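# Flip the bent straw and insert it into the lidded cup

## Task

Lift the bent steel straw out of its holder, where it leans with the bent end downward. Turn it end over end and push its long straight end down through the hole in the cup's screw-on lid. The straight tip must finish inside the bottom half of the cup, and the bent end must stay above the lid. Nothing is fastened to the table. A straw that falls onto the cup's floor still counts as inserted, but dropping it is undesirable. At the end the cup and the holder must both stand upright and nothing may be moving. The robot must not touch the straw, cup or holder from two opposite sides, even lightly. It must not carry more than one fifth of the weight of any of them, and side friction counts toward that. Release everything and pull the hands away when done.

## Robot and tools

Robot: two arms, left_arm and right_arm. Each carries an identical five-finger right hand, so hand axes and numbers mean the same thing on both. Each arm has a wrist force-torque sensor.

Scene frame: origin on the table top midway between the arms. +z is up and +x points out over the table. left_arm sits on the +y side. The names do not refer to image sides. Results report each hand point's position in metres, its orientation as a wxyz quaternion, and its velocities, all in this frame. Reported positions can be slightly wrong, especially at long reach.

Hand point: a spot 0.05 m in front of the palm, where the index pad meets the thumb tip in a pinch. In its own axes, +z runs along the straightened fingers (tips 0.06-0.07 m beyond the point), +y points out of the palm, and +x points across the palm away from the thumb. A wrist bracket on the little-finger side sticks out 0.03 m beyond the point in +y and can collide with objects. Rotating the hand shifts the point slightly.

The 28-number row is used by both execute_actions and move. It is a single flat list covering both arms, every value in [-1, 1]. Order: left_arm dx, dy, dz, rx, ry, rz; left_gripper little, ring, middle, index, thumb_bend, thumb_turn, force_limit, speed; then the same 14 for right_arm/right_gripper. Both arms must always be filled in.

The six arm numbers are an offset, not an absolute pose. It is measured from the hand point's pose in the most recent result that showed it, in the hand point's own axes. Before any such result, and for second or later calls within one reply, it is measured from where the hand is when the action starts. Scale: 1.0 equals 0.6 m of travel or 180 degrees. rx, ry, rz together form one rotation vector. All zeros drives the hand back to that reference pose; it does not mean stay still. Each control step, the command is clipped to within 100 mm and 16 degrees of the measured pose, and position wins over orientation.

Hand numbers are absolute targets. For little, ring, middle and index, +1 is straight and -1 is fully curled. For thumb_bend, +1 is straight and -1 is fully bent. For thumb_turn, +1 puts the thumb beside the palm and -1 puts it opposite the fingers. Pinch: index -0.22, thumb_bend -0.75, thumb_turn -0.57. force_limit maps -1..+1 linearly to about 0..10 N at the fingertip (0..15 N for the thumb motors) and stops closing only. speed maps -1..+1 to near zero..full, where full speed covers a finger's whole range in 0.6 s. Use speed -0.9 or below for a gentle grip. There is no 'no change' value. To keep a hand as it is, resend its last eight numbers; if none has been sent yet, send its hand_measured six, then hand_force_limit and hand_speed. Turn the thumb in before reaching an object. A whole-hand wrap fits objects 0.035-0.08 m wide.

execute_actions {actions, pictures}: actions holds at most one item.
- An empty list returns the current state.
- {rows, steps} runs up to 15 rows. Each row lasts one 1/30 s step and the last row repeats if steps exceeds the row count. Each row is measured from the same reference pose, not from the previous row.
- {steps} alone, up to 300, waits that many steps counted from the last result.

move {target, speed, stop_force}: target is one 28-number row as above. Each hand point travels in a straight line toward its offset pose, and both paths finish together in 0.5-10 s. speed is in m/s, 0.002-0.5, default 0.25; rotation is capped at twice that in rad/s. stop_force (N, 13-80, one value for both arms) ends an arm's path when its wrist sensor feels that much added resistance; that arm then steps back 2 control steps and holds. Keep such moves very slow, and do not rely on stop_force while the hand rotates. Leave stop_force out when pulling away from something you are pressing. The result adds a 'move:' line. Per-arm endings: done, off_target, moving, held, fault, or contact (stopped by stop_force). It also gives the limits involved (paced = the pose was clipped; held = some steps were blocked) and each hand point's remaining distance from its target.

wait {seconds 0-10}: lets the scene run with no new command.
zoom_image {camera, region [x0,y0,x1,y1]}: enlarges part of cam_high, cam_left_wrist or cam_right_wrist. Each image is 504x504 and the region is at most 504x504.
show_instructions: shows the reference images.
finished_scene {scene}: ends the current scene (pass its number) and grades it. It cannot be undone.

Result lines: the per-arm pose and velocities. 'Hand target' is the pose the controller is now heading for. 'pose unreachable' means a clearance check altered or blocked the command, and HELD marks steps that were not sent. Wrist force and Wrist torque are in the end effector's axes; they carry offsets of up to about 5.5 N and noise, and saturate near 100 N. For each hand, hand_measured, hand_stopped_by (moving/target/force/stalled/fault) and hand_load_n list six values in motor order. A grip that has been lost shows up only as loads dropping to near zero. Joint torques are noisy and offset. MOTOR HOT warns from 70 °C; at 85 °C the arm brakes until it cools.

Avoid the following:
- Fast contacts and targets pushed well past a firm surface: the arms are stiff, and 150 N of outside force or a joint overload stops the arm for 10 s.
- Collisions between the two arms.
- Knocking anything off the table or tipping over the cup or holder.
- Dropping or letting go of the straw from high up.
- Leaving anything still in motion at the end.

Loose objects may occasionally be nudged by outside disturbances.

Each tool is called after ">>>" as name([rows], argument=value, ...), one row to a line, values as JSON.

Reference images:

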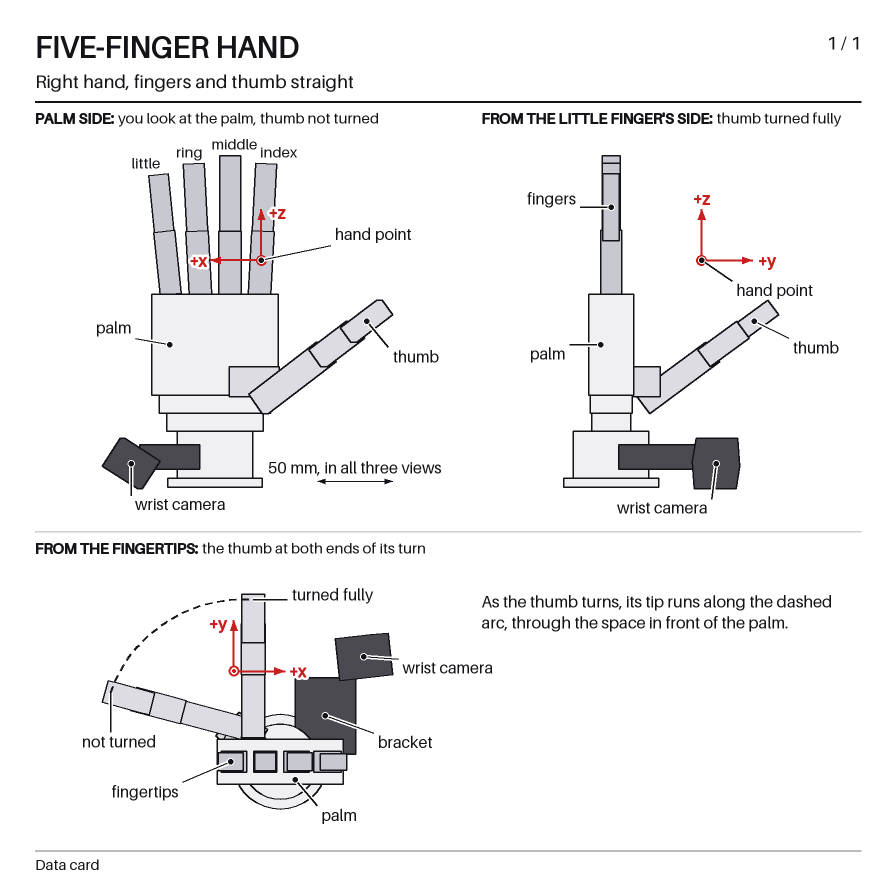

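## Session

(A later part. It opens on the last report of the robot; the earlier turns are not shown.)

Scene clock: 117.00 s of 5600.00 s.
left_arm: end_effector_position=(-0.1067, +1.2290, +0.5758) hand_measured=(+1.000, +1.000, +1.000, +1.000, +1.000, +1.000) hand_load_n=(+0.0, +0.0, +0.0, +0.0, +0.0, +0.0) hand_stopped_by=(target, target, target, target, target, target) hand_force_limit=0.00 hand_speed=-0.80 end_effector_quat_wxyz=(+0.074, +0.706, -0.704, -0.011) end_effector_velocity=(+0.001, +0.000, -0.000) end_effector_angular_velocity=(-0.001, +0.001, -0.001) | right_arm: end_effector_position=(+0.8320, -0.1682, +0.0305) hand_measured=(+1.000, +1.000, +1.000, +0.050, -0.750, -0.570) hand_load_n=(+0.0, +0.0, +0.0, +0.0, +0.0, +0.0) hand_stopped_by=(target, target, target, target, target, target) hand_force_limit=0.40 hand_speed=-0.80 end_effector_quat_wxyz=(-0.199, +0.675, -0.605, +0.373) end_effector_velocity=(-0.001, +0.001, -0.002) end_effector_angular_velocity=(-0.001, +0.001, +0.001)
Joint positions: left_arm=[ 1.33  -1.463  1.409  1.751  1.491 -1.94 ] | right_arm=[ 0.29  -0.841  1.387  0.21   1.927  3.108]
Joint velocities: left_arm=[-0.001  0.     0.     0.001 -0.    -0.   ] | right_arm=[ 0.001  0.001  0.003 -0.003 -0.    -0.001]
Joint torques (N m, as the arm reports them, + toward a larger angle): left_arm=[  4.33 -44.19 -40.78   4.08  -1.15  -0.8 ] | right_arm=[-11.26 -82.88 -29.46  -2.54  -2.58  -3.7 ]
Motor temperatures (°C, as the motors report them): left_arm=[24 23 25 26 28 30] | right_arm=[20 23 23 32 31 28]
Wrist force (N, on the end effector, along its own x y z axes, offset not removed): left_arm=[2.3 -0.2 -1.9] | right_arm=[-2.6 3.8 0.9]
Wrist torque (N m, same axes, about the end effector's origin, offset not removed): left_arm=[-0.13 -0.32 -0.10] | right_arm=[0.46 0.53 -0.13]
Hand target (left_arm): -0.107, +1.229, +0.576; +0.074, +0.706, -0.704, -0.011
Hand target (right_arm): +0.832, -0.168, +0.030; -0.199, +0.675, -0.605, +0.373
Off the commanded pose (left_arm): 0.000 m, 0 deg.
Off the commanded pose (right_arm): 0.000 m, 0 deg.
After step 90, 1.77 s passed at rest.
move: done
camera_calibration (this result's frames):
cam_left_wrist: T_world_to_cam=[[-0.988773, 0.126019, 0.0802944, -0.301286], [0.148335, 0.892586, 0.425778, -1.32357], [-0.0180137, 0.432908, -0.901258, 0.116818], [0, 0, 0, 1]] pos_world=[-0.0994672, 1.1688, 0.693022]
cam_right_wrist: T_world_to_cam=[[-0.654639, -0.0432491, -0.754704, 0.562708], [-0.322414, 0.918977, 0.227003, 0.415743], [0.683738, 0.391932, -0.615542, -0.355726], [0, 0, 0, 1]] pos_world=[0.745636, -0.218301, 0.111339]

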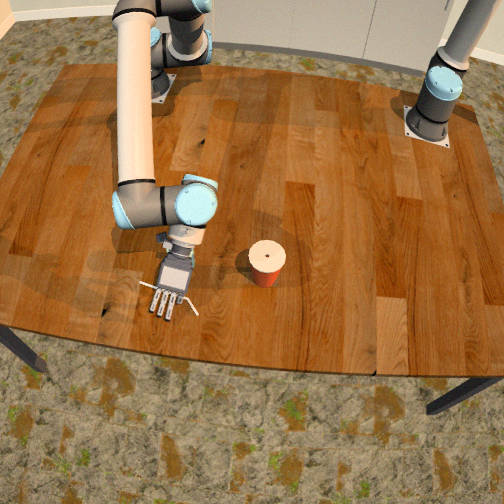

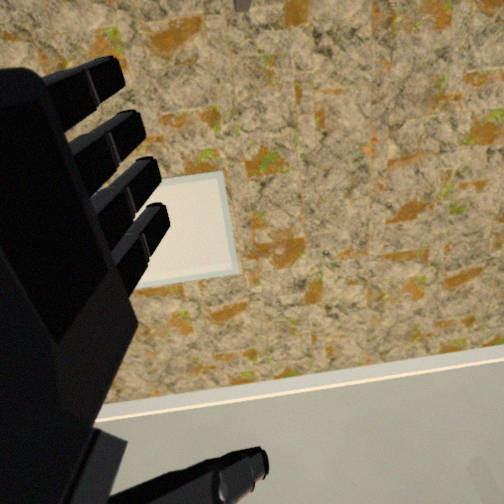

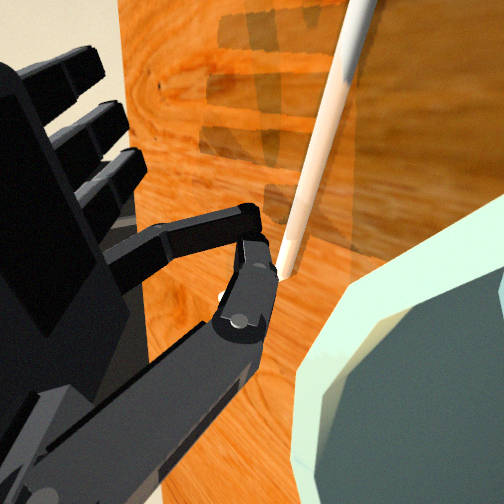

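>>> move(target=[0,0,0,0,0,0,1,1,1,1,1,1,0,-0.8, -0.0044,0.012,0.0107,0,0,0,1,1,1,0.05,-0.75,-0.57,0.4,-0.8], speed=0.015)

>>> zoom_image(camera="cam_right_wrist", region=[180, 150, 360, 330])

Scene clock: 119.87 s of 5600.00 s.
left_arm: end_effector_position=(-0.1067, +1.2290, +0.5758) hand_measured=(+1.000, +1.000, +1.000, +1.000, +1.000, +1.000) hand_load_n=(+0.0, +0.0, +0.0, +0.0, +0.0, +0.0) hand_stopped_by=(target, target, target, target, target, target) hand_force_limit=0.00 hand_speed=-0.80 end_effector_quat_wxyz=(+0.074, +0.706, -0.704, -0.011) end_effector_velocity=(-0.001, +0.000, -0.001) end_effector_angular_velocity=(-0.002, +0.001, +0.001) | right_arm: end_effector_position=(+0.8322, -0.1681, +0.0211) hand_measured=(+1.000, +1.000, +1.000, +0.050, -0.750, -0.570) hand_load_n=(+0.0, +0.0, +0.0, -3.5, +0.0, +0.0) hand_stopped_by=(target, target, target, target, target, target) hand_force_limit=0.40 hand_speed=-0.80 end_effector_quat_wxyz=(-0.199, +0.675, -0.605, +0.373) end_effector_velocity=(-0.000, +0.000, -0.004) end_effector_angular_velocity=(+0.000, +0.001, +0.000)
Joint positions: left_arm=[ 1.33  -1.463  1.409  1.751  1.491 -1.94 ] | right_arm=[ 0.29  -0.833  1.391  0.197  1.927  3.108]
Joint velocities: left_arm=[ 0.001  0.001  0.001 -0.001 -0.     0.   ] | right_arm=[ 0.     0.004  0.001 -0.004  0.     0.   ]
Joint torques (N m, as the arm reports them, + toward a larger angle): left_arm=[  3.88 -44.58 -40.26   4.09  -1.    -0.52] | right_arm=[ -6.58 -60.18 -16.57  -0.22  -1.92  -1.89]
Motor temperatures (°C, as the motors report them): left_arm=[24 23 25 26 28 30] | right_arm=[20 23 23 32 31 28]
Wrist force (N, on the end effector, along its own x y z axes, offset not removed): left_arm=[0.0 -0.6 3.0] | right_arm=[4.3 -18.6 -10.9]
Wrist torque (N m, same axes, about the end effector's origin, offset not removed): left_arm=[-0.72 -0.43 -0.36] | right_arm=[-0.12 0.50 0.06]
Hand target (left_arm): -0.107, +1.229, +0.576; +0.074, +0.706, -0.704, -0.011
Hand target (right_arm): +0.832, -0.168, +0.021; -0.199, +0.675, -0.605, +0.373
Off the commanded pose (left_arm): 0.000 m, 0 deg.
Off the commanded pose (right_arm): 0.001 m, 0 deg.
move: done
camera_calibration (this result's frames):
cam_right_wrist: T_world_to_cam=[[-0.65437, -0.0431956, -0.75494, 0.555515], [-0.322506, 0.918955, 0.226963, 0.417961], [0.683951, 0.39199, -0.615268, -0.361779], [0, 0, 0, 1]] pos_world=[0.745746, -0.218277, 0.101927]

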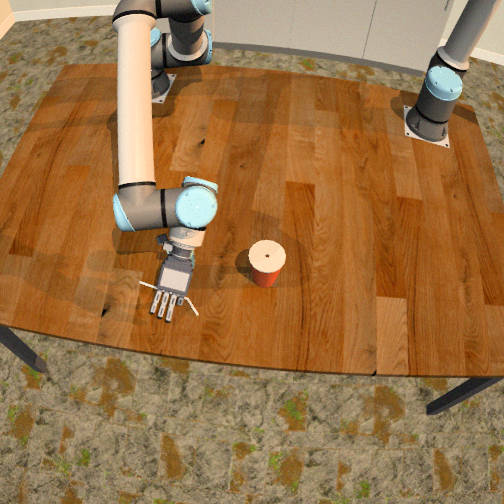

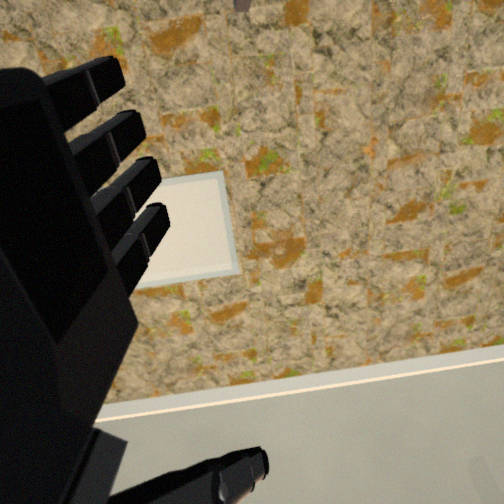

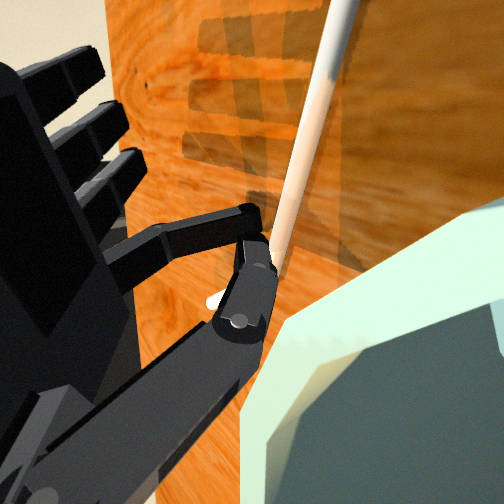

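Region (180, 150, 360, 330) of cam_right_wrist's 504x504 image, scaled by 2.800, with more detail than that image has.

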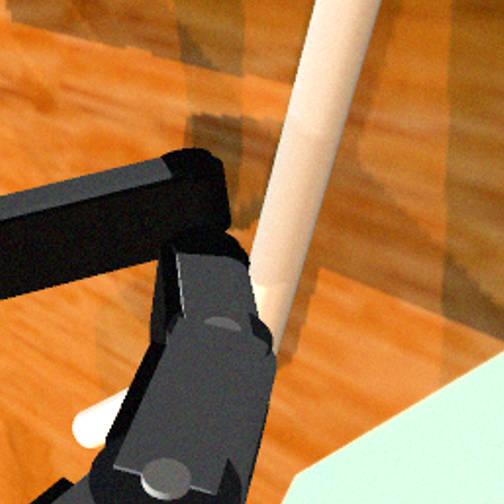

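>>> move(target=[0,0,0,0,0,0,1,1,1,1,1,1,0,-0.8, 0.052,-0.143,-0.128,0,0,0,1,1,1,0.05,-0.75,-0.57,0.4,-0.8], speed=0.25)

>>> move(target=[0,0,0,0,0,0,1,1,1,1,1,1,0,-0.8, 0.128,0.113,-0.177,-0.177,-0.224,-0.338,-1,-1,-1,1,1,1,0.4,0], speed=0.3)

>>> move(target=[0,0,0,0,0,0,1,1,1,1,1,1,0,-0.8, 0,0,0.125,0,0,0,-1,-1,-1,1,1,1,0.4,0], speed=0.06, stop_force=15)

Scene clock: 131.90 s of 5600.00 s.
left_arm: end_effector_position=(-0.1067, +1.2290, +0.5758) hand_measured=(+1.000, +1.000, +1.000, +1.000, +1.000, +1.000) hand_load_n=(+0.0, +0.0, +0.0, +0.0, +0.0, +0.0) hand_stopped_by=(target, target, target, target, target, target) hand_force_limit=0.00 hand_speed=-0.80 end_effector_quat_wxyz=(+0.074, +0.706, -0.704, -0.011) end_effector_velocity=(-0.001, -0.000, +0.000) end_effector_angular_velocity=(-0.001, -0.000, +0.002) | right_arm: end_effector_position=(+0.8318, -0.1680, +0.1401) hand_measured=(+1.000, +1.000, +1.000, +0.050, -0.750, -0.570) hand_load_n=(+0.0, +0.0, +0.0, +0.0, +0.0, +0.0) hand_stopped_by=(target, target, target, target, target, target) hand_force_limit=0.40 hand_speed=-0.80 end_effector_quat_wxyz=(-0.199, +0.675, -0.605, +0.373) end_effector_velocity=(-0.001, -0.000, -0.000) end_effector_angular_velocity=(-0.000, +0.003, -0.001)
Joint positions: left_arm=[ 1.33  -1.463  1.409  1.751  1.491 -1.94 ] | right_arm=[ 0.29  -0.925  1.319  0.361  1.927  3.108]
Joint velocities: left_arm=[ 0.002  0.    -0.     0.001  0.001 -0.   ] | right_arm=[-0.     0.    -0.001  0.004  0.     0.001]
Joint torques (N m, as the arm reports them, + toward a larger angle): left_arm=[  3.27 -44.24 -40.47   3.99  -0.98  -0.64] | right_arm=[  2.72 -98.92 -45.32   5.82   3.37   3.  ]
Motor temperatures (°C, as the motors report them): left_arm=[24 23 25 26 28 30] | right_arm=[20 23 23 32 31 28]
Wrist force (N, on the end effector, along its own x y z axes, offset not removed): left_arm=[-0.1 -0.8 1.5] | right_arm=[2.2 -4.1 0.5]
Wrist torque (N m, same axes, about the end effector's origin, offset not removed): left_arm=[-0.62 -0.14 -0.33] | right_arm=[-0.61 -0.23 0.05]
Hand target (left_arm): -0.107, +1.229, +0.576; +0.074, +0.706, -0.704, -0.011
Hand target (right_arm): +0.832, -0.168, +0.140; -0.199, +0.675, -0.605, +0.373
Off the commanded pose (left_arm): 0.000 m, 0 deg.
Off the commanded pose (right_arm): 0.000 m, 0 deg.
After step 90, 7.90 s passed at rest.
move: done
camera_calibration (this result's frames):
cam_left_wrist: T_world_to_cam=[[-0.988773, 0.126019, 0.0802944, -0.301287], [0.148336, 0.892586, 0.425778, -1.32357], [-0.0180135, 0.432908, -0.901258, 0.116818], [0, 0, 0, 1]] pos_world=[-0.0994671, 1.1688, 0.693022]
cam_right_wrist: T_world_to_cam=[[-0.654357, -0.0432207, -0.75495, 0.645092], [-0.322536, 0.918947, 0.226951, 0.390712], [0.68395, 0.392005, -0.61526, -0.288356], [0, 0, 0, 1]] pos_world=[0.74536, -0.218125, 0.220925]

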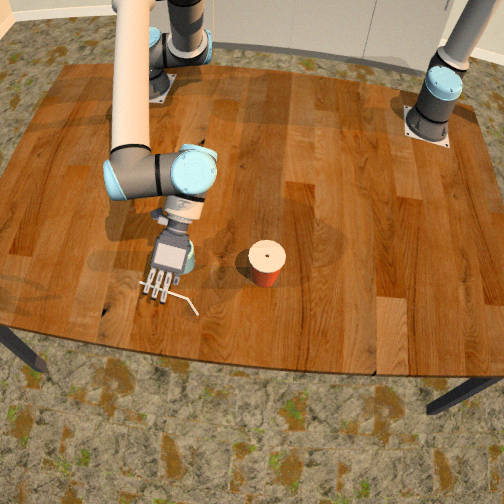

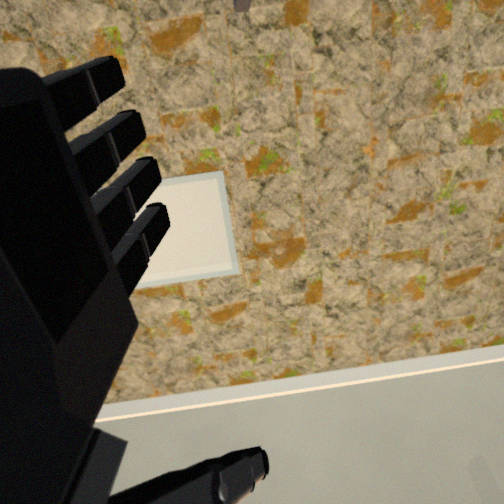

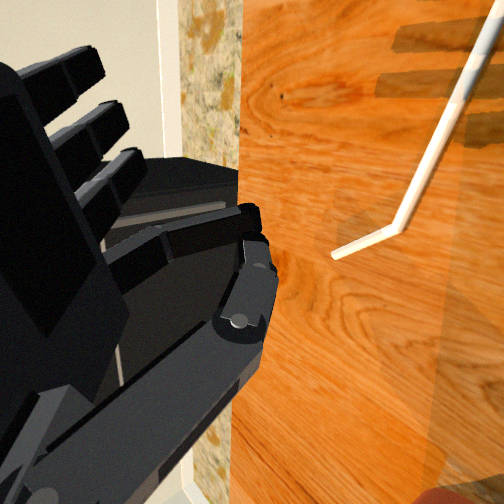

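Scene clock: 134.80 s of 5600.00 s.
left_arm: end_effector_position=(-0.1067, +1.2290, +0.5758) hand_measured=(+1.000, +1.000, +1.000, +1.000, +1.000, +1.000) hand_load_n=(+0.0, +0.0, +0.0, +0.0, +0.0, +0.0) hand_stopped_by=(target, target, target, target, target, target) hand_force_limit=0.00 hand_speed=-0.80 end_effector_quat_wxyz=(+0.074, +0.706, -0.704, -0.011) end_effector_velocity=(-0.000, -0.001, +0.000) end_effector_angular_velocity=(-0.002, +0.001, +0.000) | right_arm: end_effector_position=(+0.7068, -0.2352, +0.1799) hand_measured=(-1.000, -1.000, -1.000, +1.000, +1.000, +1.000) hand_load_n=(+0.0, +0.0, +0.0, +0.0, +0.0, +0.0) hand_stopped_by=(target, target, target, target, target, target) hand_force_limit=0.40 hand_speed=0.00 end_effector_quat_wxyz=(+0.006, +0.986, -0.166, +0.011) end_effector_velocity=(-0.001, -0.001, +0.000) end_effector_angular_velocity=(-0.002, +0.009, +0.009)
Joint positions: left_arm=[ 1.33  -1.463  1.409  1.751  1.491 -1.94 ] | right_arm=[ 0.217 -0.77   1.051  1.274  1.589  2.062]
Joint velocities: left_arm=[ 0.    -0.     0.001  0.002 -0.     0.   ] | right_arm=[-0.     0.002 -0.002  0.008  0.001 -0.009]
Joint torques (N m, as the arm reports them, + toward a larger angle): left_arm=[  3.77 -45.01 -40.18   4.09  -1.24  -0.9 ] | right_arm=[  4.93 -88.95 -44.91   8.77   3.32  -3.68]
Motor temperatures (°C, as the motors report them): left_arm=[24 23 25 26 28 30] | right_arm=[20 23 23 32 31 28]
Wrist force (N, on the end effector, along its own x y z axes, offset not removed): left_arm=[2.0 -1.1 -2.2] | right_arm=[0.2 -3.0 1.1]
Wrist torque (N m, same axes, about the end effector's origin, offset not removed): left_arm=[-0.27 -0.26 -0.18] | right_arm=[-0.63 -0.07 -0.01]
Hand target (left_arm): -0.107, +1.229, +0.576; +0.074, +0.706, -0.704, -0.011
Hand target (right_arm): +0.707, -0.235, +0.180; +0.007, +0.986, -0.166, +0.010
Off the commanded pose (left_arm): 0.000 m, 0 deg.
Off the commanded pose (right_arm): 0.000 m, 0 deg.
move: done
camera_calibration (this result's frames):
cam_right_wrist: T_world_to_cam=[[-0.466056, -0.884755, -0.00073152, 0.123683], [-0.748126, 0.393643, 0.534184, 0.525152], [-0.472334, 0.249507, -0.845368, 0.673145], [0, 0, 0, 1]] pos_world=[0.768472, -0.265248, 0.288618]

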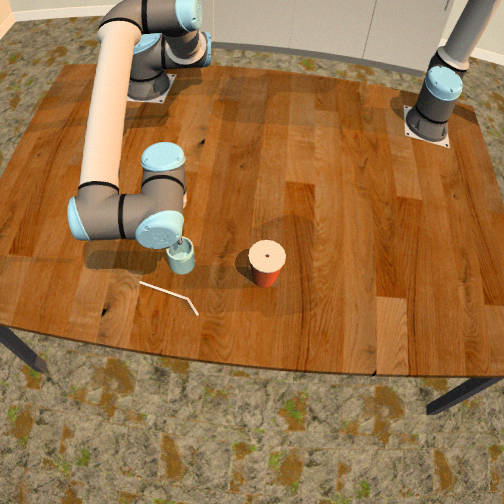

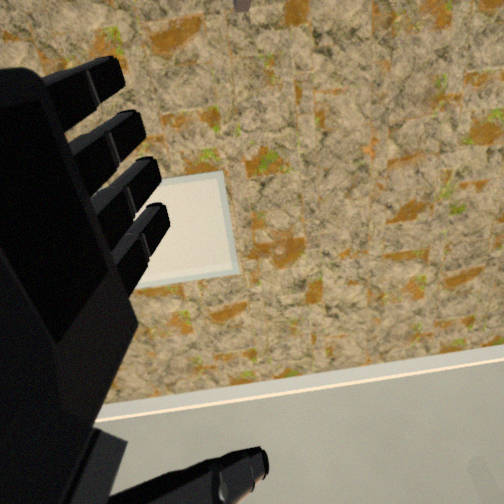

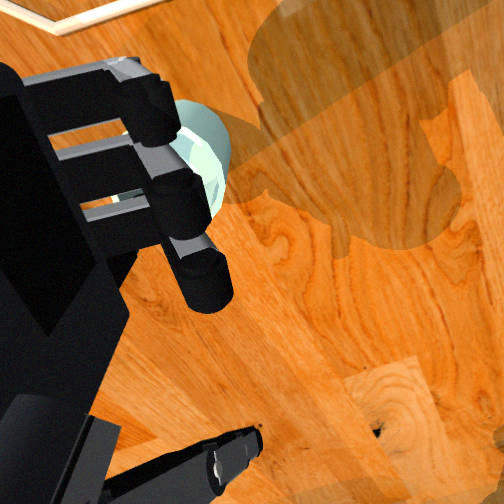

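Scene clock: 136.50 s of 5600.00 s.
left_arm: end_effector_position=(-0.1067, +1.2290, +0.5758) hand_measured=(+1.000, +1.000, +1.000, +1.000, +1.000, +1.000) hand_load_n=(+0.0, +0.0, +0.0, +0.0, +0.0, +0.0) hand_stopped_by=(target, target, target, target, target, target) hand_force_limit=0.00 hand_speed=-0.80 end_effector_quat_wxyz=(+0.074, +0.706, -0.704, -0.011) end_effector_velocity=(-0.000, +0.001, -0.000) end_effector_angular_velocity=(+0.001, -0.001, +0.001) | right_arm: end_effector_position=(+0.7084, -0.2364, +0.1053) hand_measured=(-1.000, -1.000, -1.000, +1.000, +1.000, +1.000) hand_load_n=(+0.0, +0.0, +0.0, +0.0, +0.0, +0.0) hand_stopped_by=(target, target, target, target, target, target) hand_force_limit=0.40 hand_speed=0.00 end_effector_quat_wxyz=(+0.006, +0.986, -0.166, +0.011) end_effector_velocity=(-0.001, +0.000, -0.002) end_effector_angular_velocity=(+0.000, -0.000, -0.000)
Joint positions: left_arm=[ 1.33  -1.463  1.409  1.751  1.491 -1.94 ] | right_arm=[ 0.216 -0.723  1.103  1.175  1.589  2.061]
Joint velocities: left_arm=[ 0.001  0.001 -0.001 -0.001  0.     0.   ] | right_arm=[ 0.     0.     0.003 -0.003 -0.     0.   ]
Joint torques (N m, as the arm reports them, + toward a larger angle): left_arm=[  3.37 -43.38 -40.14   4.11  -1.01  -0.69] | right_arm=[-11.01 -91.16 -29.59   0.72  -2.91  -3.82]
Motor temperatures (°C, as the motors report them): left_arm=[24 23 25 26 28 30] | right_arm=[20 23 23 32 31 28]
Wrist force (N, on the end effector, along its own x y z axes, offset not removed): left_arm=[5.2 0.1 -0.1] | right_arm=[-3.8 -1.0 -0.6]
Wrist torque (N m, same axes, about the end effector's origin, offset not removed): left_arm=[-0.33 -0.83 0.07] | right_arm=[0.01 0.77 -0.26]
Hand target (left_arm): -0.107, +1.229, +0.576; +0.074, +0.706, -0.704, -0.011
Hand target (right_arm): +0.708, -0.236, +0.105; +0.006, +0.986, -0.166, +0.011
Off the commanded pose (left_arm): 0.000 m, 0 deg.
Off the commanded pose (right_arm): 0.000 m, 0 deg.
move: done
camera_calibration (this result's frames):
cam_left_wrist: T_world_to_cam=[[-0.988773, 0.126019, 0.0802944, -0.301287], [0.148336, 0.892586, 0.425778, -1.32357], [-0.0180136, 0.432908, -0.901258, 0.116818], [0, 0, 0, 1]] pos_world=[-0.0994671, 1.1688, 0.693022]
cam_right_wrist: T_world_to_cam=[[-0.466057, -0.884755, -0.00072651, 0.123312], [-0.748124, 0.393646, 0.534184, 0.566668], [-0.472336, 0.249504, -0.845368, 0.611023], [0, 0, 0, 1]] pos_world=[0.770016, -0.266418, 0.213924]

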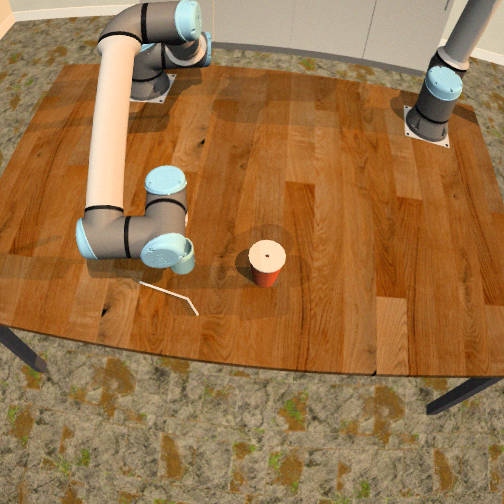

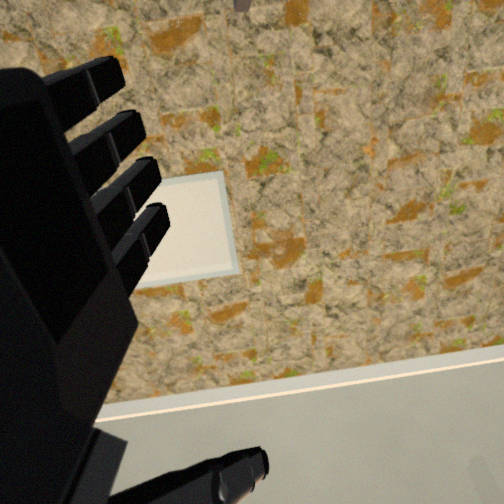

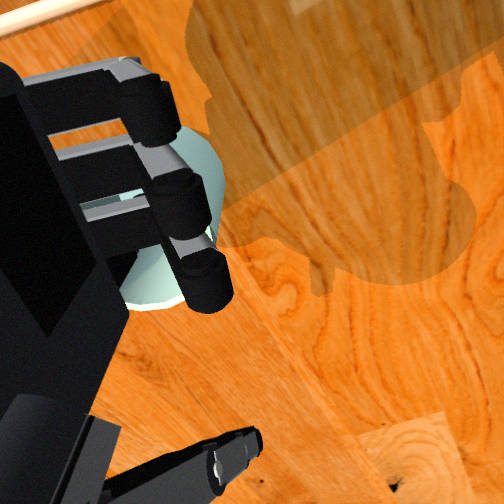

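Lower a little, curl the index slightly so the tip leads, and drag.

>>> move(target=[0,0,0,0,0,0,1,1,1,1,1,1,0,-0.8, 0,0,0.025,0,0,0,-1,-1,-1,0.85,1,1,0.4,0], speed=0.03, stop_force=15)

>>> move(target=[0,0,0,0,0,0,1,1,1,1,1,1,0,-0.8, 0,0.43,0.004,0,0,0,-1,-1,-1,0.85,1,1,0.4,0], speed=0.07)

>>> move(target=[0,0,0,0,0,0,1,1,1,1,1,1,0,-0.8, 0,-0.025,-0.17,0,0,0,-1,-1,-1,1,1,1,0.4,0], speed=0.15)

Scene clock: 140.20 s of 5600.00 s.
left_arm: end_effector_position=(-0.1067, +1.2290, +0.5758) hand_measured=(+1.000, +1.000, +1.000, +1.000, +1.000, +1.000) hand_load_n=(+0.0, +0.0, +0.0, +0.0, +0.0, +0.0) hand_stopped_by=(target, target, target, target, target, target) hand_force_limit=0.00 hand_speed=-0.80 end_effector_quat_wxyz=(+0.074, +0.706, -0.704, -0.011) end_effector_velocity=(-0.001, +0.000, -0.001) end_effector_angular_velocity=(-0.002, +0.002, +0.001) | right_arm: end_effector_position=(+0.7087, -0.2367, +0.0906) hand_measured=(-1.000, -1.000, -1.000, +0.850, +1.000, +1.000) hand_load_n=(+0.0, +0.0, +0.0, +0.0, +0.0, +0.0) hand_stopped_by=(target, target, target, target, target, target) hand_force_limit=0.40 hand_speed=0.00 end_effector_quat_wxyz=(+0.006, +0.986, -0.166, +0.011) end_effector_velocity=(+0.000, +0.000, -0.001) end_effector_angular_velocity=(-0.000, -0.001, +0.000)
Joint positions: left_arm=[ 1.33  -1.463  1.409  1.751  1.491 -1.94 ] | right_arm=[ 0.215 -0.713  1.111  1.156  1.589  2.061]
Joint velocities: left_arm=[ 0.001  0.001  0.001  0.    -0.001 -0.   ] | right_arm=[ 0.     0.     0.001 -0.003  0.    -0.   ]
Joint torques (N m, as the arm reports them, + toward a larger angle): left_arm=[  3.34 -43.59 -40.49   4.09  -1.09  -0.51] | right_arm=[-11.43 -94.22 -30.96   0.58  -2.91  -3.73]
Motor temperatures (°C, as the motors report them): left_arm=[24 23 25 26 28 30] | right_arm=[20 23 23 32 31 28]
Wrist force (N, on the end effector, along its own x y z axes, offset not removed): left_arm=[5.0 0.1 -0.5] | right_arm=[0.0 -1.9 -2.1]
Wrist torque (N m, same axes, about the end effector's origin, offset not removed): left_arm=[-0.30 -0.92 0.11] | right_arm=[-0.18 0.28 -0.17]
Hand target (left_arm): -0.107, +1.229, +0.576; +0.074, +0.706, -0.704, -0.011
Hand target (right_arm): +0.709, -0.237, +0.090; +0.006, +0.986, -0.166, +0.011
Off the commanded pose (left_arm): 0.000 m, 0 deg.
Off the commanded pose (right_arm): 0.000 m, 0 deg.
move: done
camera_calibration (this result's frames):
cam_left_wrist: T_world_to_cam=[[-0.988773, 0.126019, 0.0802945, -0.301287], [0.148336, 0.892586, 0.425778, -1.32357], [-0.0180137, 0.432908, -0.901258, 0.116818], [0, 0, 0, 1]] pos_world=[-0.0994671, 1.1688, 0.693022]
cam_right_wrist: T_world_to_cam=[[-0.466057, -0.884754, -0.000722807, 0.123239], [-0.74812, 0.393646, 0.53419, 0.574824], [-0.472343, 0.249504, -0.845364, 0.598816], [0, 0, 0, 1]] pos_world=[0.77032, -0.266648, 0.199241]

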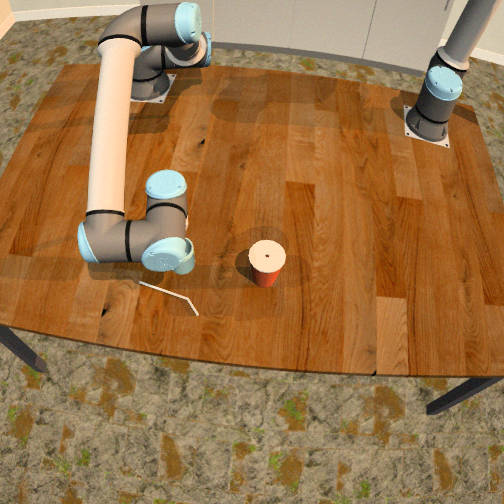

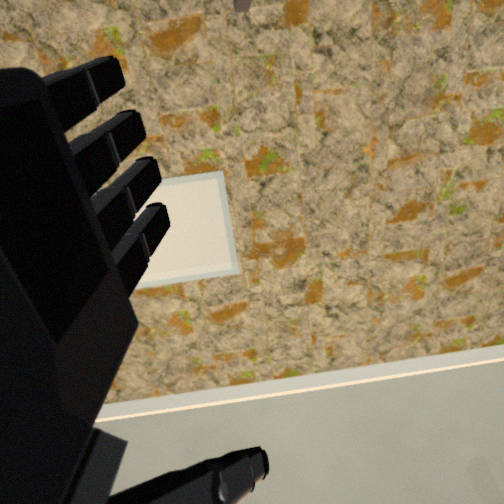

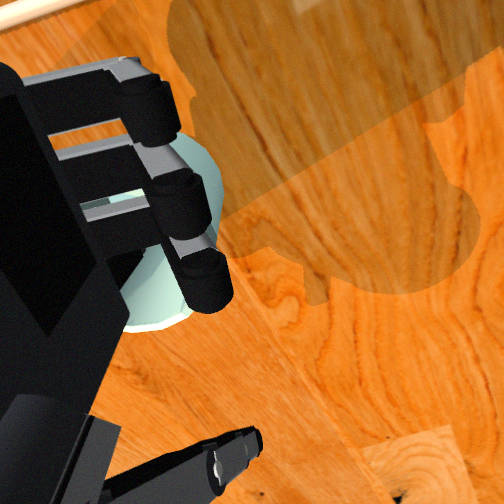

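Scene clock: 144.33 s of 5600.00 s.
left_arm: end_effector_position=(-0.1067, +1.2290, +0.5758) hand_measured=(+1.000, +1.000, +1.000, +1.000, +1.000, +1.000) hand_load_n=(+0.0, +0.0, +0.0, +0.0, +0.0, +0.0) hand_stopped_by=(target, target, target, target, target, target) hand_force_limit=0.00 hand_speed=-0.80 end_effector_quat_wxyz=(+0.074, +0.706, -0.704, -0.011) end_effector_velocity=(-0.001, -0.000, +0.000) end_effector_angular_velocity=(+0.002, -0.000, +0.001) | right_arm: end_effector_position=(+0.6241, -0.4799, +0.0902) hand_measured=(-1.000, -1.000, -1.000, +0.850, +1.000, +1.000) hand_load_n=(+0.0, +0.0, +0.0, +1.0, +0.0, +0.0) hand_stopped_by=(target, target, target, target, target, target) hand_force_limit=0.40 hand_speed=0.00 end_effector_quat_wxyz=(+0.006, +0.986, -0.166, +0.011) end_effector_velocity=(-0.001, -0.002, -0.001) end_effector_angular_velocity=(+0.000, +0.001, +0.002)
Joint positions: left_arm=[ 1.33  -1.463  1.409  1.751  1.491 -1.94 ] | right_arm=[-0.089 -0.923  1.495  0.978  1.583  1.756]
Joint velocities: left_arm=[ 0.001 -0.001  0.    -0.001 -0.001 -0.   ] | right_arm=[-0.003 -0.001  0.004 -0.002  0.    -0.005]
Joint torques (N m, as the arm reports them, + toward a larger angle): left_arm=[  4.54 -44.32 -40.41   4.23  -1.29  -0.67] | right_arm=[-10.42 -93.15 -27.78   0.12  -3.02  -4.18]
Motor temperatures (°C, as the motors report them): left_arm=[24 23 25 26 28 30] | right_arm=[20 23 24 32 31 28]
Wrist force (N, on the end effector, along its own x y z axes, offset not removed): left_arm=[3.3 -3.4 -5.1] | right_arm=[4.9 -1.2 2.2]
Wrist torque (N m, same axes, about the end effector's origin, offset not removed): left_arm=[-0.66 -0.36 -0.13] | right_arm=[-0.22 -0.61 0.19]
Hand target (left_arm): -0.107, +1.229, +0.576; +0.074, +0.706, -0.704, -0.011
Hand target (right_arm): +0.624, -0.480, +0.090; +0.006, +0.986, -0.166, +0.011
Off the commanded pose (left_arm): 0.000 m, 0 deg.
Off the commanded pose (right_arm): 0.001 m, 0 deg.
move: done
camera_calibration (this result's frames):
cam_left_wrist: T_world_to_cam=[[-0.988773, 0.126019, 0.0802944, -0.301287], [0.148336, 0.892586, 0.425778, -1.32357], [-0.0180135, 0.432908, -0.901258, 0.116818], [0, 0, 0, 1]] pos_world=[-0.0994671, 1.1688, 0.693022]
cam_right_wrist: T_world_to_cam=[[-0.466069, -0.884748, -0.000986427, -0.131365], [-0.748109, 0.393495, 0.534317, 0.607391], [-0.472348, 0.249767, -0.845283, 0.619328], [0, 0, 0, 1]] pos_world=[0.685708, -0.509918, 0.198838]

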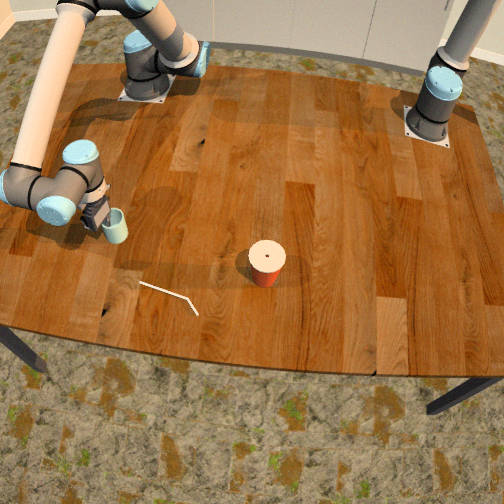

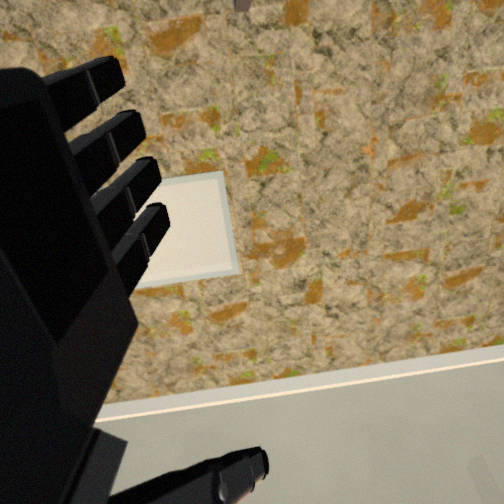

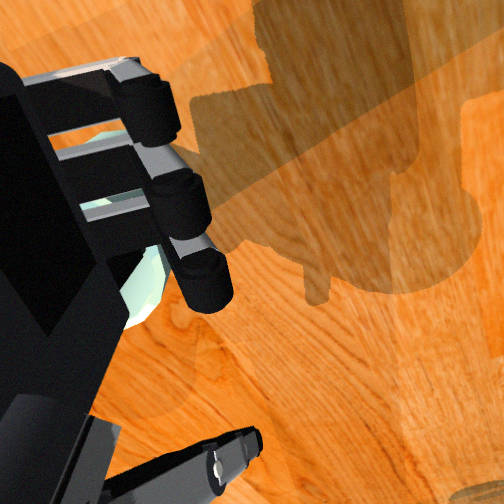

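Scene clock: 145.60 s of 5600.00 s.
left_arm: end_effector_position=(-0.1067, +1.2290, +0.5758) hand_measured=(+1.000, +1.000, +1.000, +1.000, +1.000, +1.000) hand_load_n=(+0.0, +0.0, +0.0, +0.0, +0.0, +0.0) hand_stopped_by=(target, target, target, target, target, target) hand_force_limit=0.00 hand_speed=-0.80 end_effector_quat_wxyz=(+0.074, +0.706, -0.704, -0.011) end_effector_velocity=(+0.000, -0.000, +0.000) end_effector_angular_velocity=(-0.001, -0.000, -0.000) | right_arm: end_effector_position=(+0.6269, -0.4641, +0.1917) hand_measured=(-1.000, -1.000, -1.000, +1.000, +1.000, +1.000) hand_load_n=(+0.0, +0.0, +0.0, +0.0, +0.0, +0.0) hand_stopped_by=(target, target, target, target, target, target) hand_force_limit=0.40 hand_speed=0.00 end_effector_quat_wxyz=(+0.006, +0.986, -0.166, +0.011) end_effector_velocity=(+0.001, +0.001, +0.003) end_effector_angular_velocity=(+0.001, -0.001, +0.001)
Joint positions: left_arm=[ 1.33  -1.463  1.409  1.751  1.491 -1.94 ] | right_arm=[-0.068 -0.996  1.417  1.129  1.584  1.778]
Joint velocities: left_arm=[-0. -0.  0.  0.  0.  0.] | right_arm=[ 0.001 -0.001 -0.004  0.004 -0.001 -0.   ]
Joint torques (N m, as the arm reports them, + toward a larger angle): left_arm=[  4.76 -43.84 -39.97   4.33  -0.83  -0.37] | right_arm=[  6.69 -92.46 -42.42   8.36   2.84   2.88]
Motor temperatures (°C, as the motors report them): left_arm=[24 23 25 26 28 30] | right_arm=[20 23 24 32 31 28]
Wrist force (N, on the end effector, along its own x y z axes, offset not removed): left_arm=[-0.7 0.7 -4.9] | right_arm=[-1.1 -1.9 0.6]
Wrist torque (N m, same axes, about the end effector's origin, offset not removed): left_arm=[0.04 0.16 -0.24] | right_arm=[-0.40 0.43 -0.11]
Hand target (left_arm): -0.107, +1.229, +0.576; +0.074, +0.706, -0.704, -0.011
Hand target (right_arm): +0.627, -0.464, +0.192; +0.006, +0.986, -0.166, +0.011
Off the commanded pose (left_arm): 0.000 m, 0 deg.
Off the commanded pose (right_arm): 0.000 m, 0 deg.
move: done
camera_calibration (this result's frames):
cam_left_wrist: T_world_to_cam=[[-0.988773, 0.126019, 0.0802944, -0.301286], [0.148335, 0.892586, 0.425778, -1.32357], [-0.0180137, 0.432908, -0.901258, 0.116818], [0, 0, 0, 1]] pos_world=[-0.0994672, 1.1688, 0.693022]
cam_right_wrist: T_world_to_cam=[[-0.466067, -0.884749, -0.000971624, -0.116039], [-0.748114, 0.393503, 0.534304, 0.549034], [-0.472343, 0.249748, -0.845292, 0.702569], [0, 0, 0, 1]] pos_world=[0.688511, -0.494178, 0.300412]

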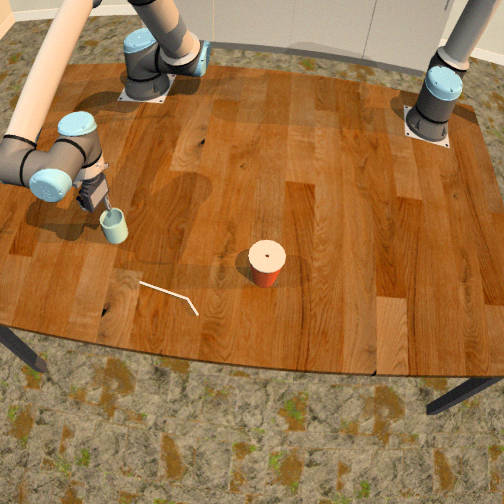

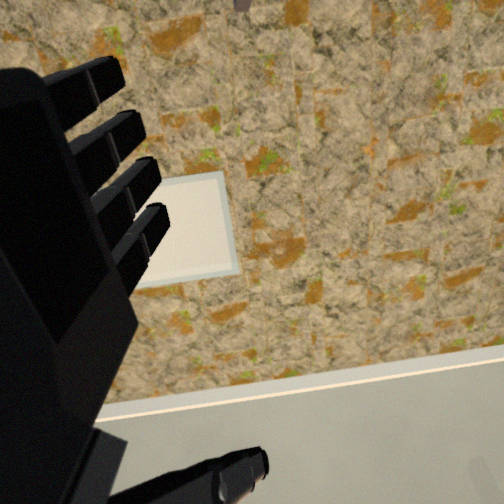

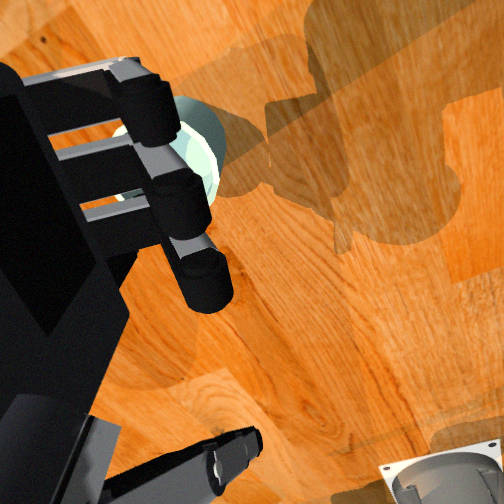

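>>> move(target=[0,0,0,0,0,0,1,1,1,1,1,1,0,-0.8, 0.15,-0.578,0.12,0.287,0.306,0.36,1,1,1,0.1,-0.75,-0.57,0.4,-0.3], speed=0.3)

>>> move(target=[0,0,0,0,0,0,1,1,1,1,1,1,0,-0.8, -0.026,0.148,0.049,0,0,0,1,1,1,0.1,-0.75,-0.57,0.4,-0.3], speed=0.1)

Scene clock: 155.00 s of 5600.00 s.
left_arm: end_effector_position=(-0.1067, +1.2290, +0.5758) hand_measured=(+1.000, +1.000, +1.000, +1.000, +1.000, +1.000) hand_load_n=(+0.0, +0.0, +0.0, +0.0, +0.0, +0.0) hand_stopped_by=(target, target, target, target, target, target) hand_force_limit=0.00 hand_speed=-0.80 end_effector_quat_wxyz=(+0.074, +0.706, -0.704, -0.011) end_effector_velocity=(+0.000, +0.000, -0.000) end_effector_angular_velocity=(-0.002, +0.001, -0.000) | right_arm: end_effector_position=(+0.8271, -0.1677, +0.1187) hand_measured=(+1.000, +1.000, +1.000, +0.100, -0.750, -0.570) hand_load_n=(+0.0, +0.0, +0.0, +0.0, +0.0, +0.0) hand_stopped_by=(target, target, target, target, target, target) hand_force_limit=0.40 hand_speed=-0.30 end_effector_quat_wxyz=(-0.321, +0.553, -0.590, +0.492) end_effector_velocity=(+0.002, +0.001, -0.002) end_effector_angular_velocity=(+0.001, -0.006, -0.008)
Joint positions: left_arm=[ 1.33  -1.463  1.409  1.751  1.491 -1.94 ] | right_arm=[ 0.322 -1.022  1.634 -0.257  2.046  3.135]
Joint velocities: left_arm=[-0.     0.001 -0.     0.001 -0.     0.   ] | right_arm=[ 0.003  0.005 -0.002 -0.007  0.01   0.004]
Joint torques (N m, as the arm reports them, + toward a larger angle): left_arm=[  3.21 -42.73 -40.35   4.13  -1.17  -0.58] | right_arm=[  9.37 -69.08 -42.68  -3.58   3.14   2.9 ]
Motor temperatures (°C, as the motors report them): left_arm=[24 23 25 26 28 30] | right_arm=[20 23 24 32 31 28]
Wrist force (N, on the end effector, along its own x y z axes, offset not removed): left_arm=[1.9 -2.8 3.5] | right_arm=[0.2 -0.6 -4.7]
Wrist torque (N m, same axes, about the end effector's origin, offset not removed): left_arm=[-0.84 -0.56 -0.14] | right_arm=[0.07 0.09 0.01]
Hand target (left_arm): -0.107, +1.229, +0.576; +0.074, +0.706, -0.704, -0.011
Hand target (right_arm): +0.827, -0.168, +0.119; -0.321, +0.552, -0.591, +0.493
Off the commanded pose (left_arm): 0.000 m, 0 deg.
Off the commanded pose (right_arm): 0.001 m, 0 deg.
After step 90, 2.90 s passed at rest.
move: done
camera_calibration (this result's frames):
cam_right_wrist: T_world_to_cam=[[-0.299821, 0.0492183, -0.952725, 0.371572], [-0.321487, 0.935042, 0.149476, 0.404822], [0.898195, 0.351105, -0.264522, -0.524125], [0, 0, 0, 1]] pos_world=[0.712316, -0.21279, 0.154852]

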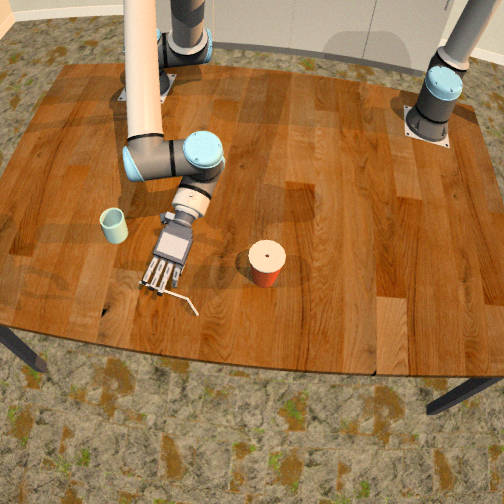

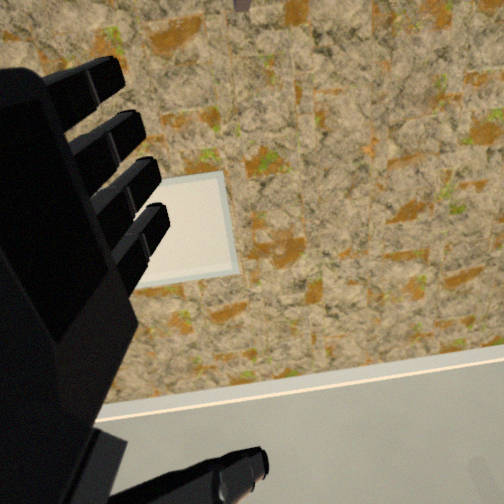

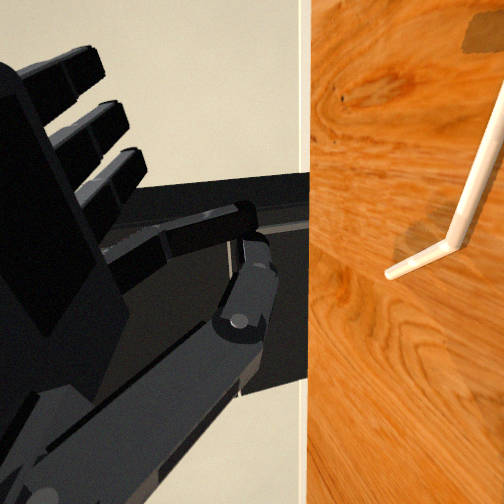

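Scene clock: 156.43 s of 5600.00 s.
left_arm: end_effector_position=(-0.1067, +1.2290, +0.5758) hand_measured=(+1.000, +1.000, +1.000, +1.000, +1.000, +1.000) hand_load_n=(+0.0, +0.0, +0.0, +0.0, +0.0, +0.0) hand_stopped_by=(target, target, target, target, target, target) hand_force_limit=0.00 hand_speed=-0.80 end_effector_quat_wxyz=(+0.074, +0.706, -0.704, -0.011) end_effector_velocity=(+0.001, +0.001, -0.001) end_effector_angular_velocity=(-0.001, +0.001, -0.001) | right_arm: end_effector_position=(+0.8274, -0.1677, +0.0242) hand_measured=(+1.000, +1.000, +1.000, +0.100, -0.750, -0.570) hand_load_n=(+0.0, +0.0, +0.0, +0.0, +0.0, +0.0) hand_stopped_by=(target, target, target, target, target, target) hand_force_limit=0.40 hand_speed=-0.30 end_effector_quat_wxyz=(-0.321, +0.553, -0.590, +0.492) end_effector_velocity=(-0.000, -0.001, -0.004) end_effector_angular_velocity=(-0.000, +0.001, +0.000)
Joint positions: left_arm=[ 1.33  -1.463  1.409  1.751  1.491 -1.94 ] | right_arm=[ 0.321 -0.924  1.673 -0.394  2.046  3.135]
Joint velocities: left_arm=[-0.001  0.002 -0.    -0.001 -0.     0.   ] | right_arm=[-0.001  0.004  0.001 -0.004 -0.001 -0.   ]
Joint torques (N m, as the arm reports them, + toward a larger angle): left_arm=[  4.46 -42.78 -40.26   4.21  -1.13  -0.71] | right_arm=[ -9.34 -71.91 -26.07  -3.62  -2.55  -3.66]
Motor temperatures (°C, as the motors report them): left_arm=[24 23 25 26 28 30] | right_arm=[20 23 24 32 31 28]
Wrist force (N, on the end effector, along its own x y z axes, offset not removed): left_arm=[2.5 0.9 1.7] | right_arm=[-2.3 -1.2 -2.5]
Wrist torque (N m, same axes, about the end effector's origin, offset not removed): left_arm=[-0.18 -0.71 0.00] | right_arm=[0.00 0.53 -0.30]
Hand target (left_arm): -0.107, +1.229, +0.576; +0.074, +0.706, -0.704, -0.011
Hand target (right_arm): +0.827, -0.168, +0.024; -0.321, +0.553, -0.590, +0.492
Off the commanded pose (left_arm): 0.000 m, 0 deg.
Off the commanded pose (right_arm): 0.000 m, 0 deg.
move: done
camera_calibration (this result's frames):
cam_left_wrist: T_world_to_cam=[[-0.988773, 0.126019, 0.0802945, -0.301287], [0.148336, 0.892586, 0.425778, -1.32357], [-0.0180137, 0.432908, -0.901258, 0.116818], [0, 0, 0, 1]] pos_world=[-0.0994672, 1.1688, 0.693022]
cam_right_wrist: T_world_to_cam=[[-0.299799, 0.0493699, -0.952724, 0.281656], [-0.321436, 0.935039, 0.149601, 0.418972], [0.89822, 0.35109, -0.264454, -0.549408], [0, 0, 0, 1]] pos_world=[0.712602, -0.212769, 0.0603689]

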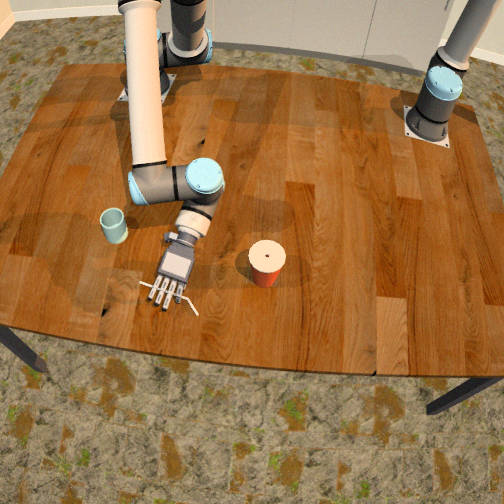

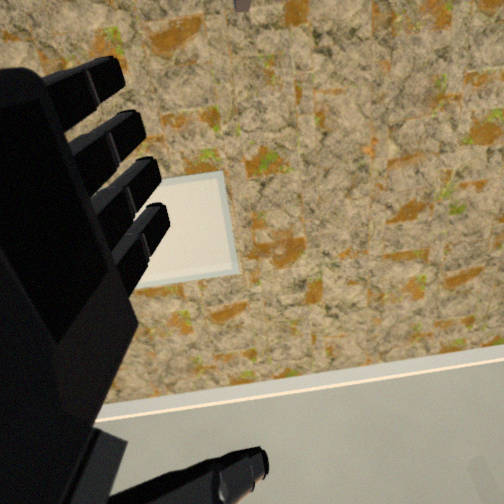

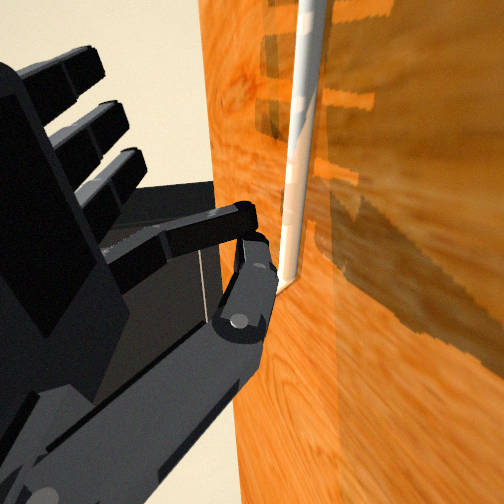

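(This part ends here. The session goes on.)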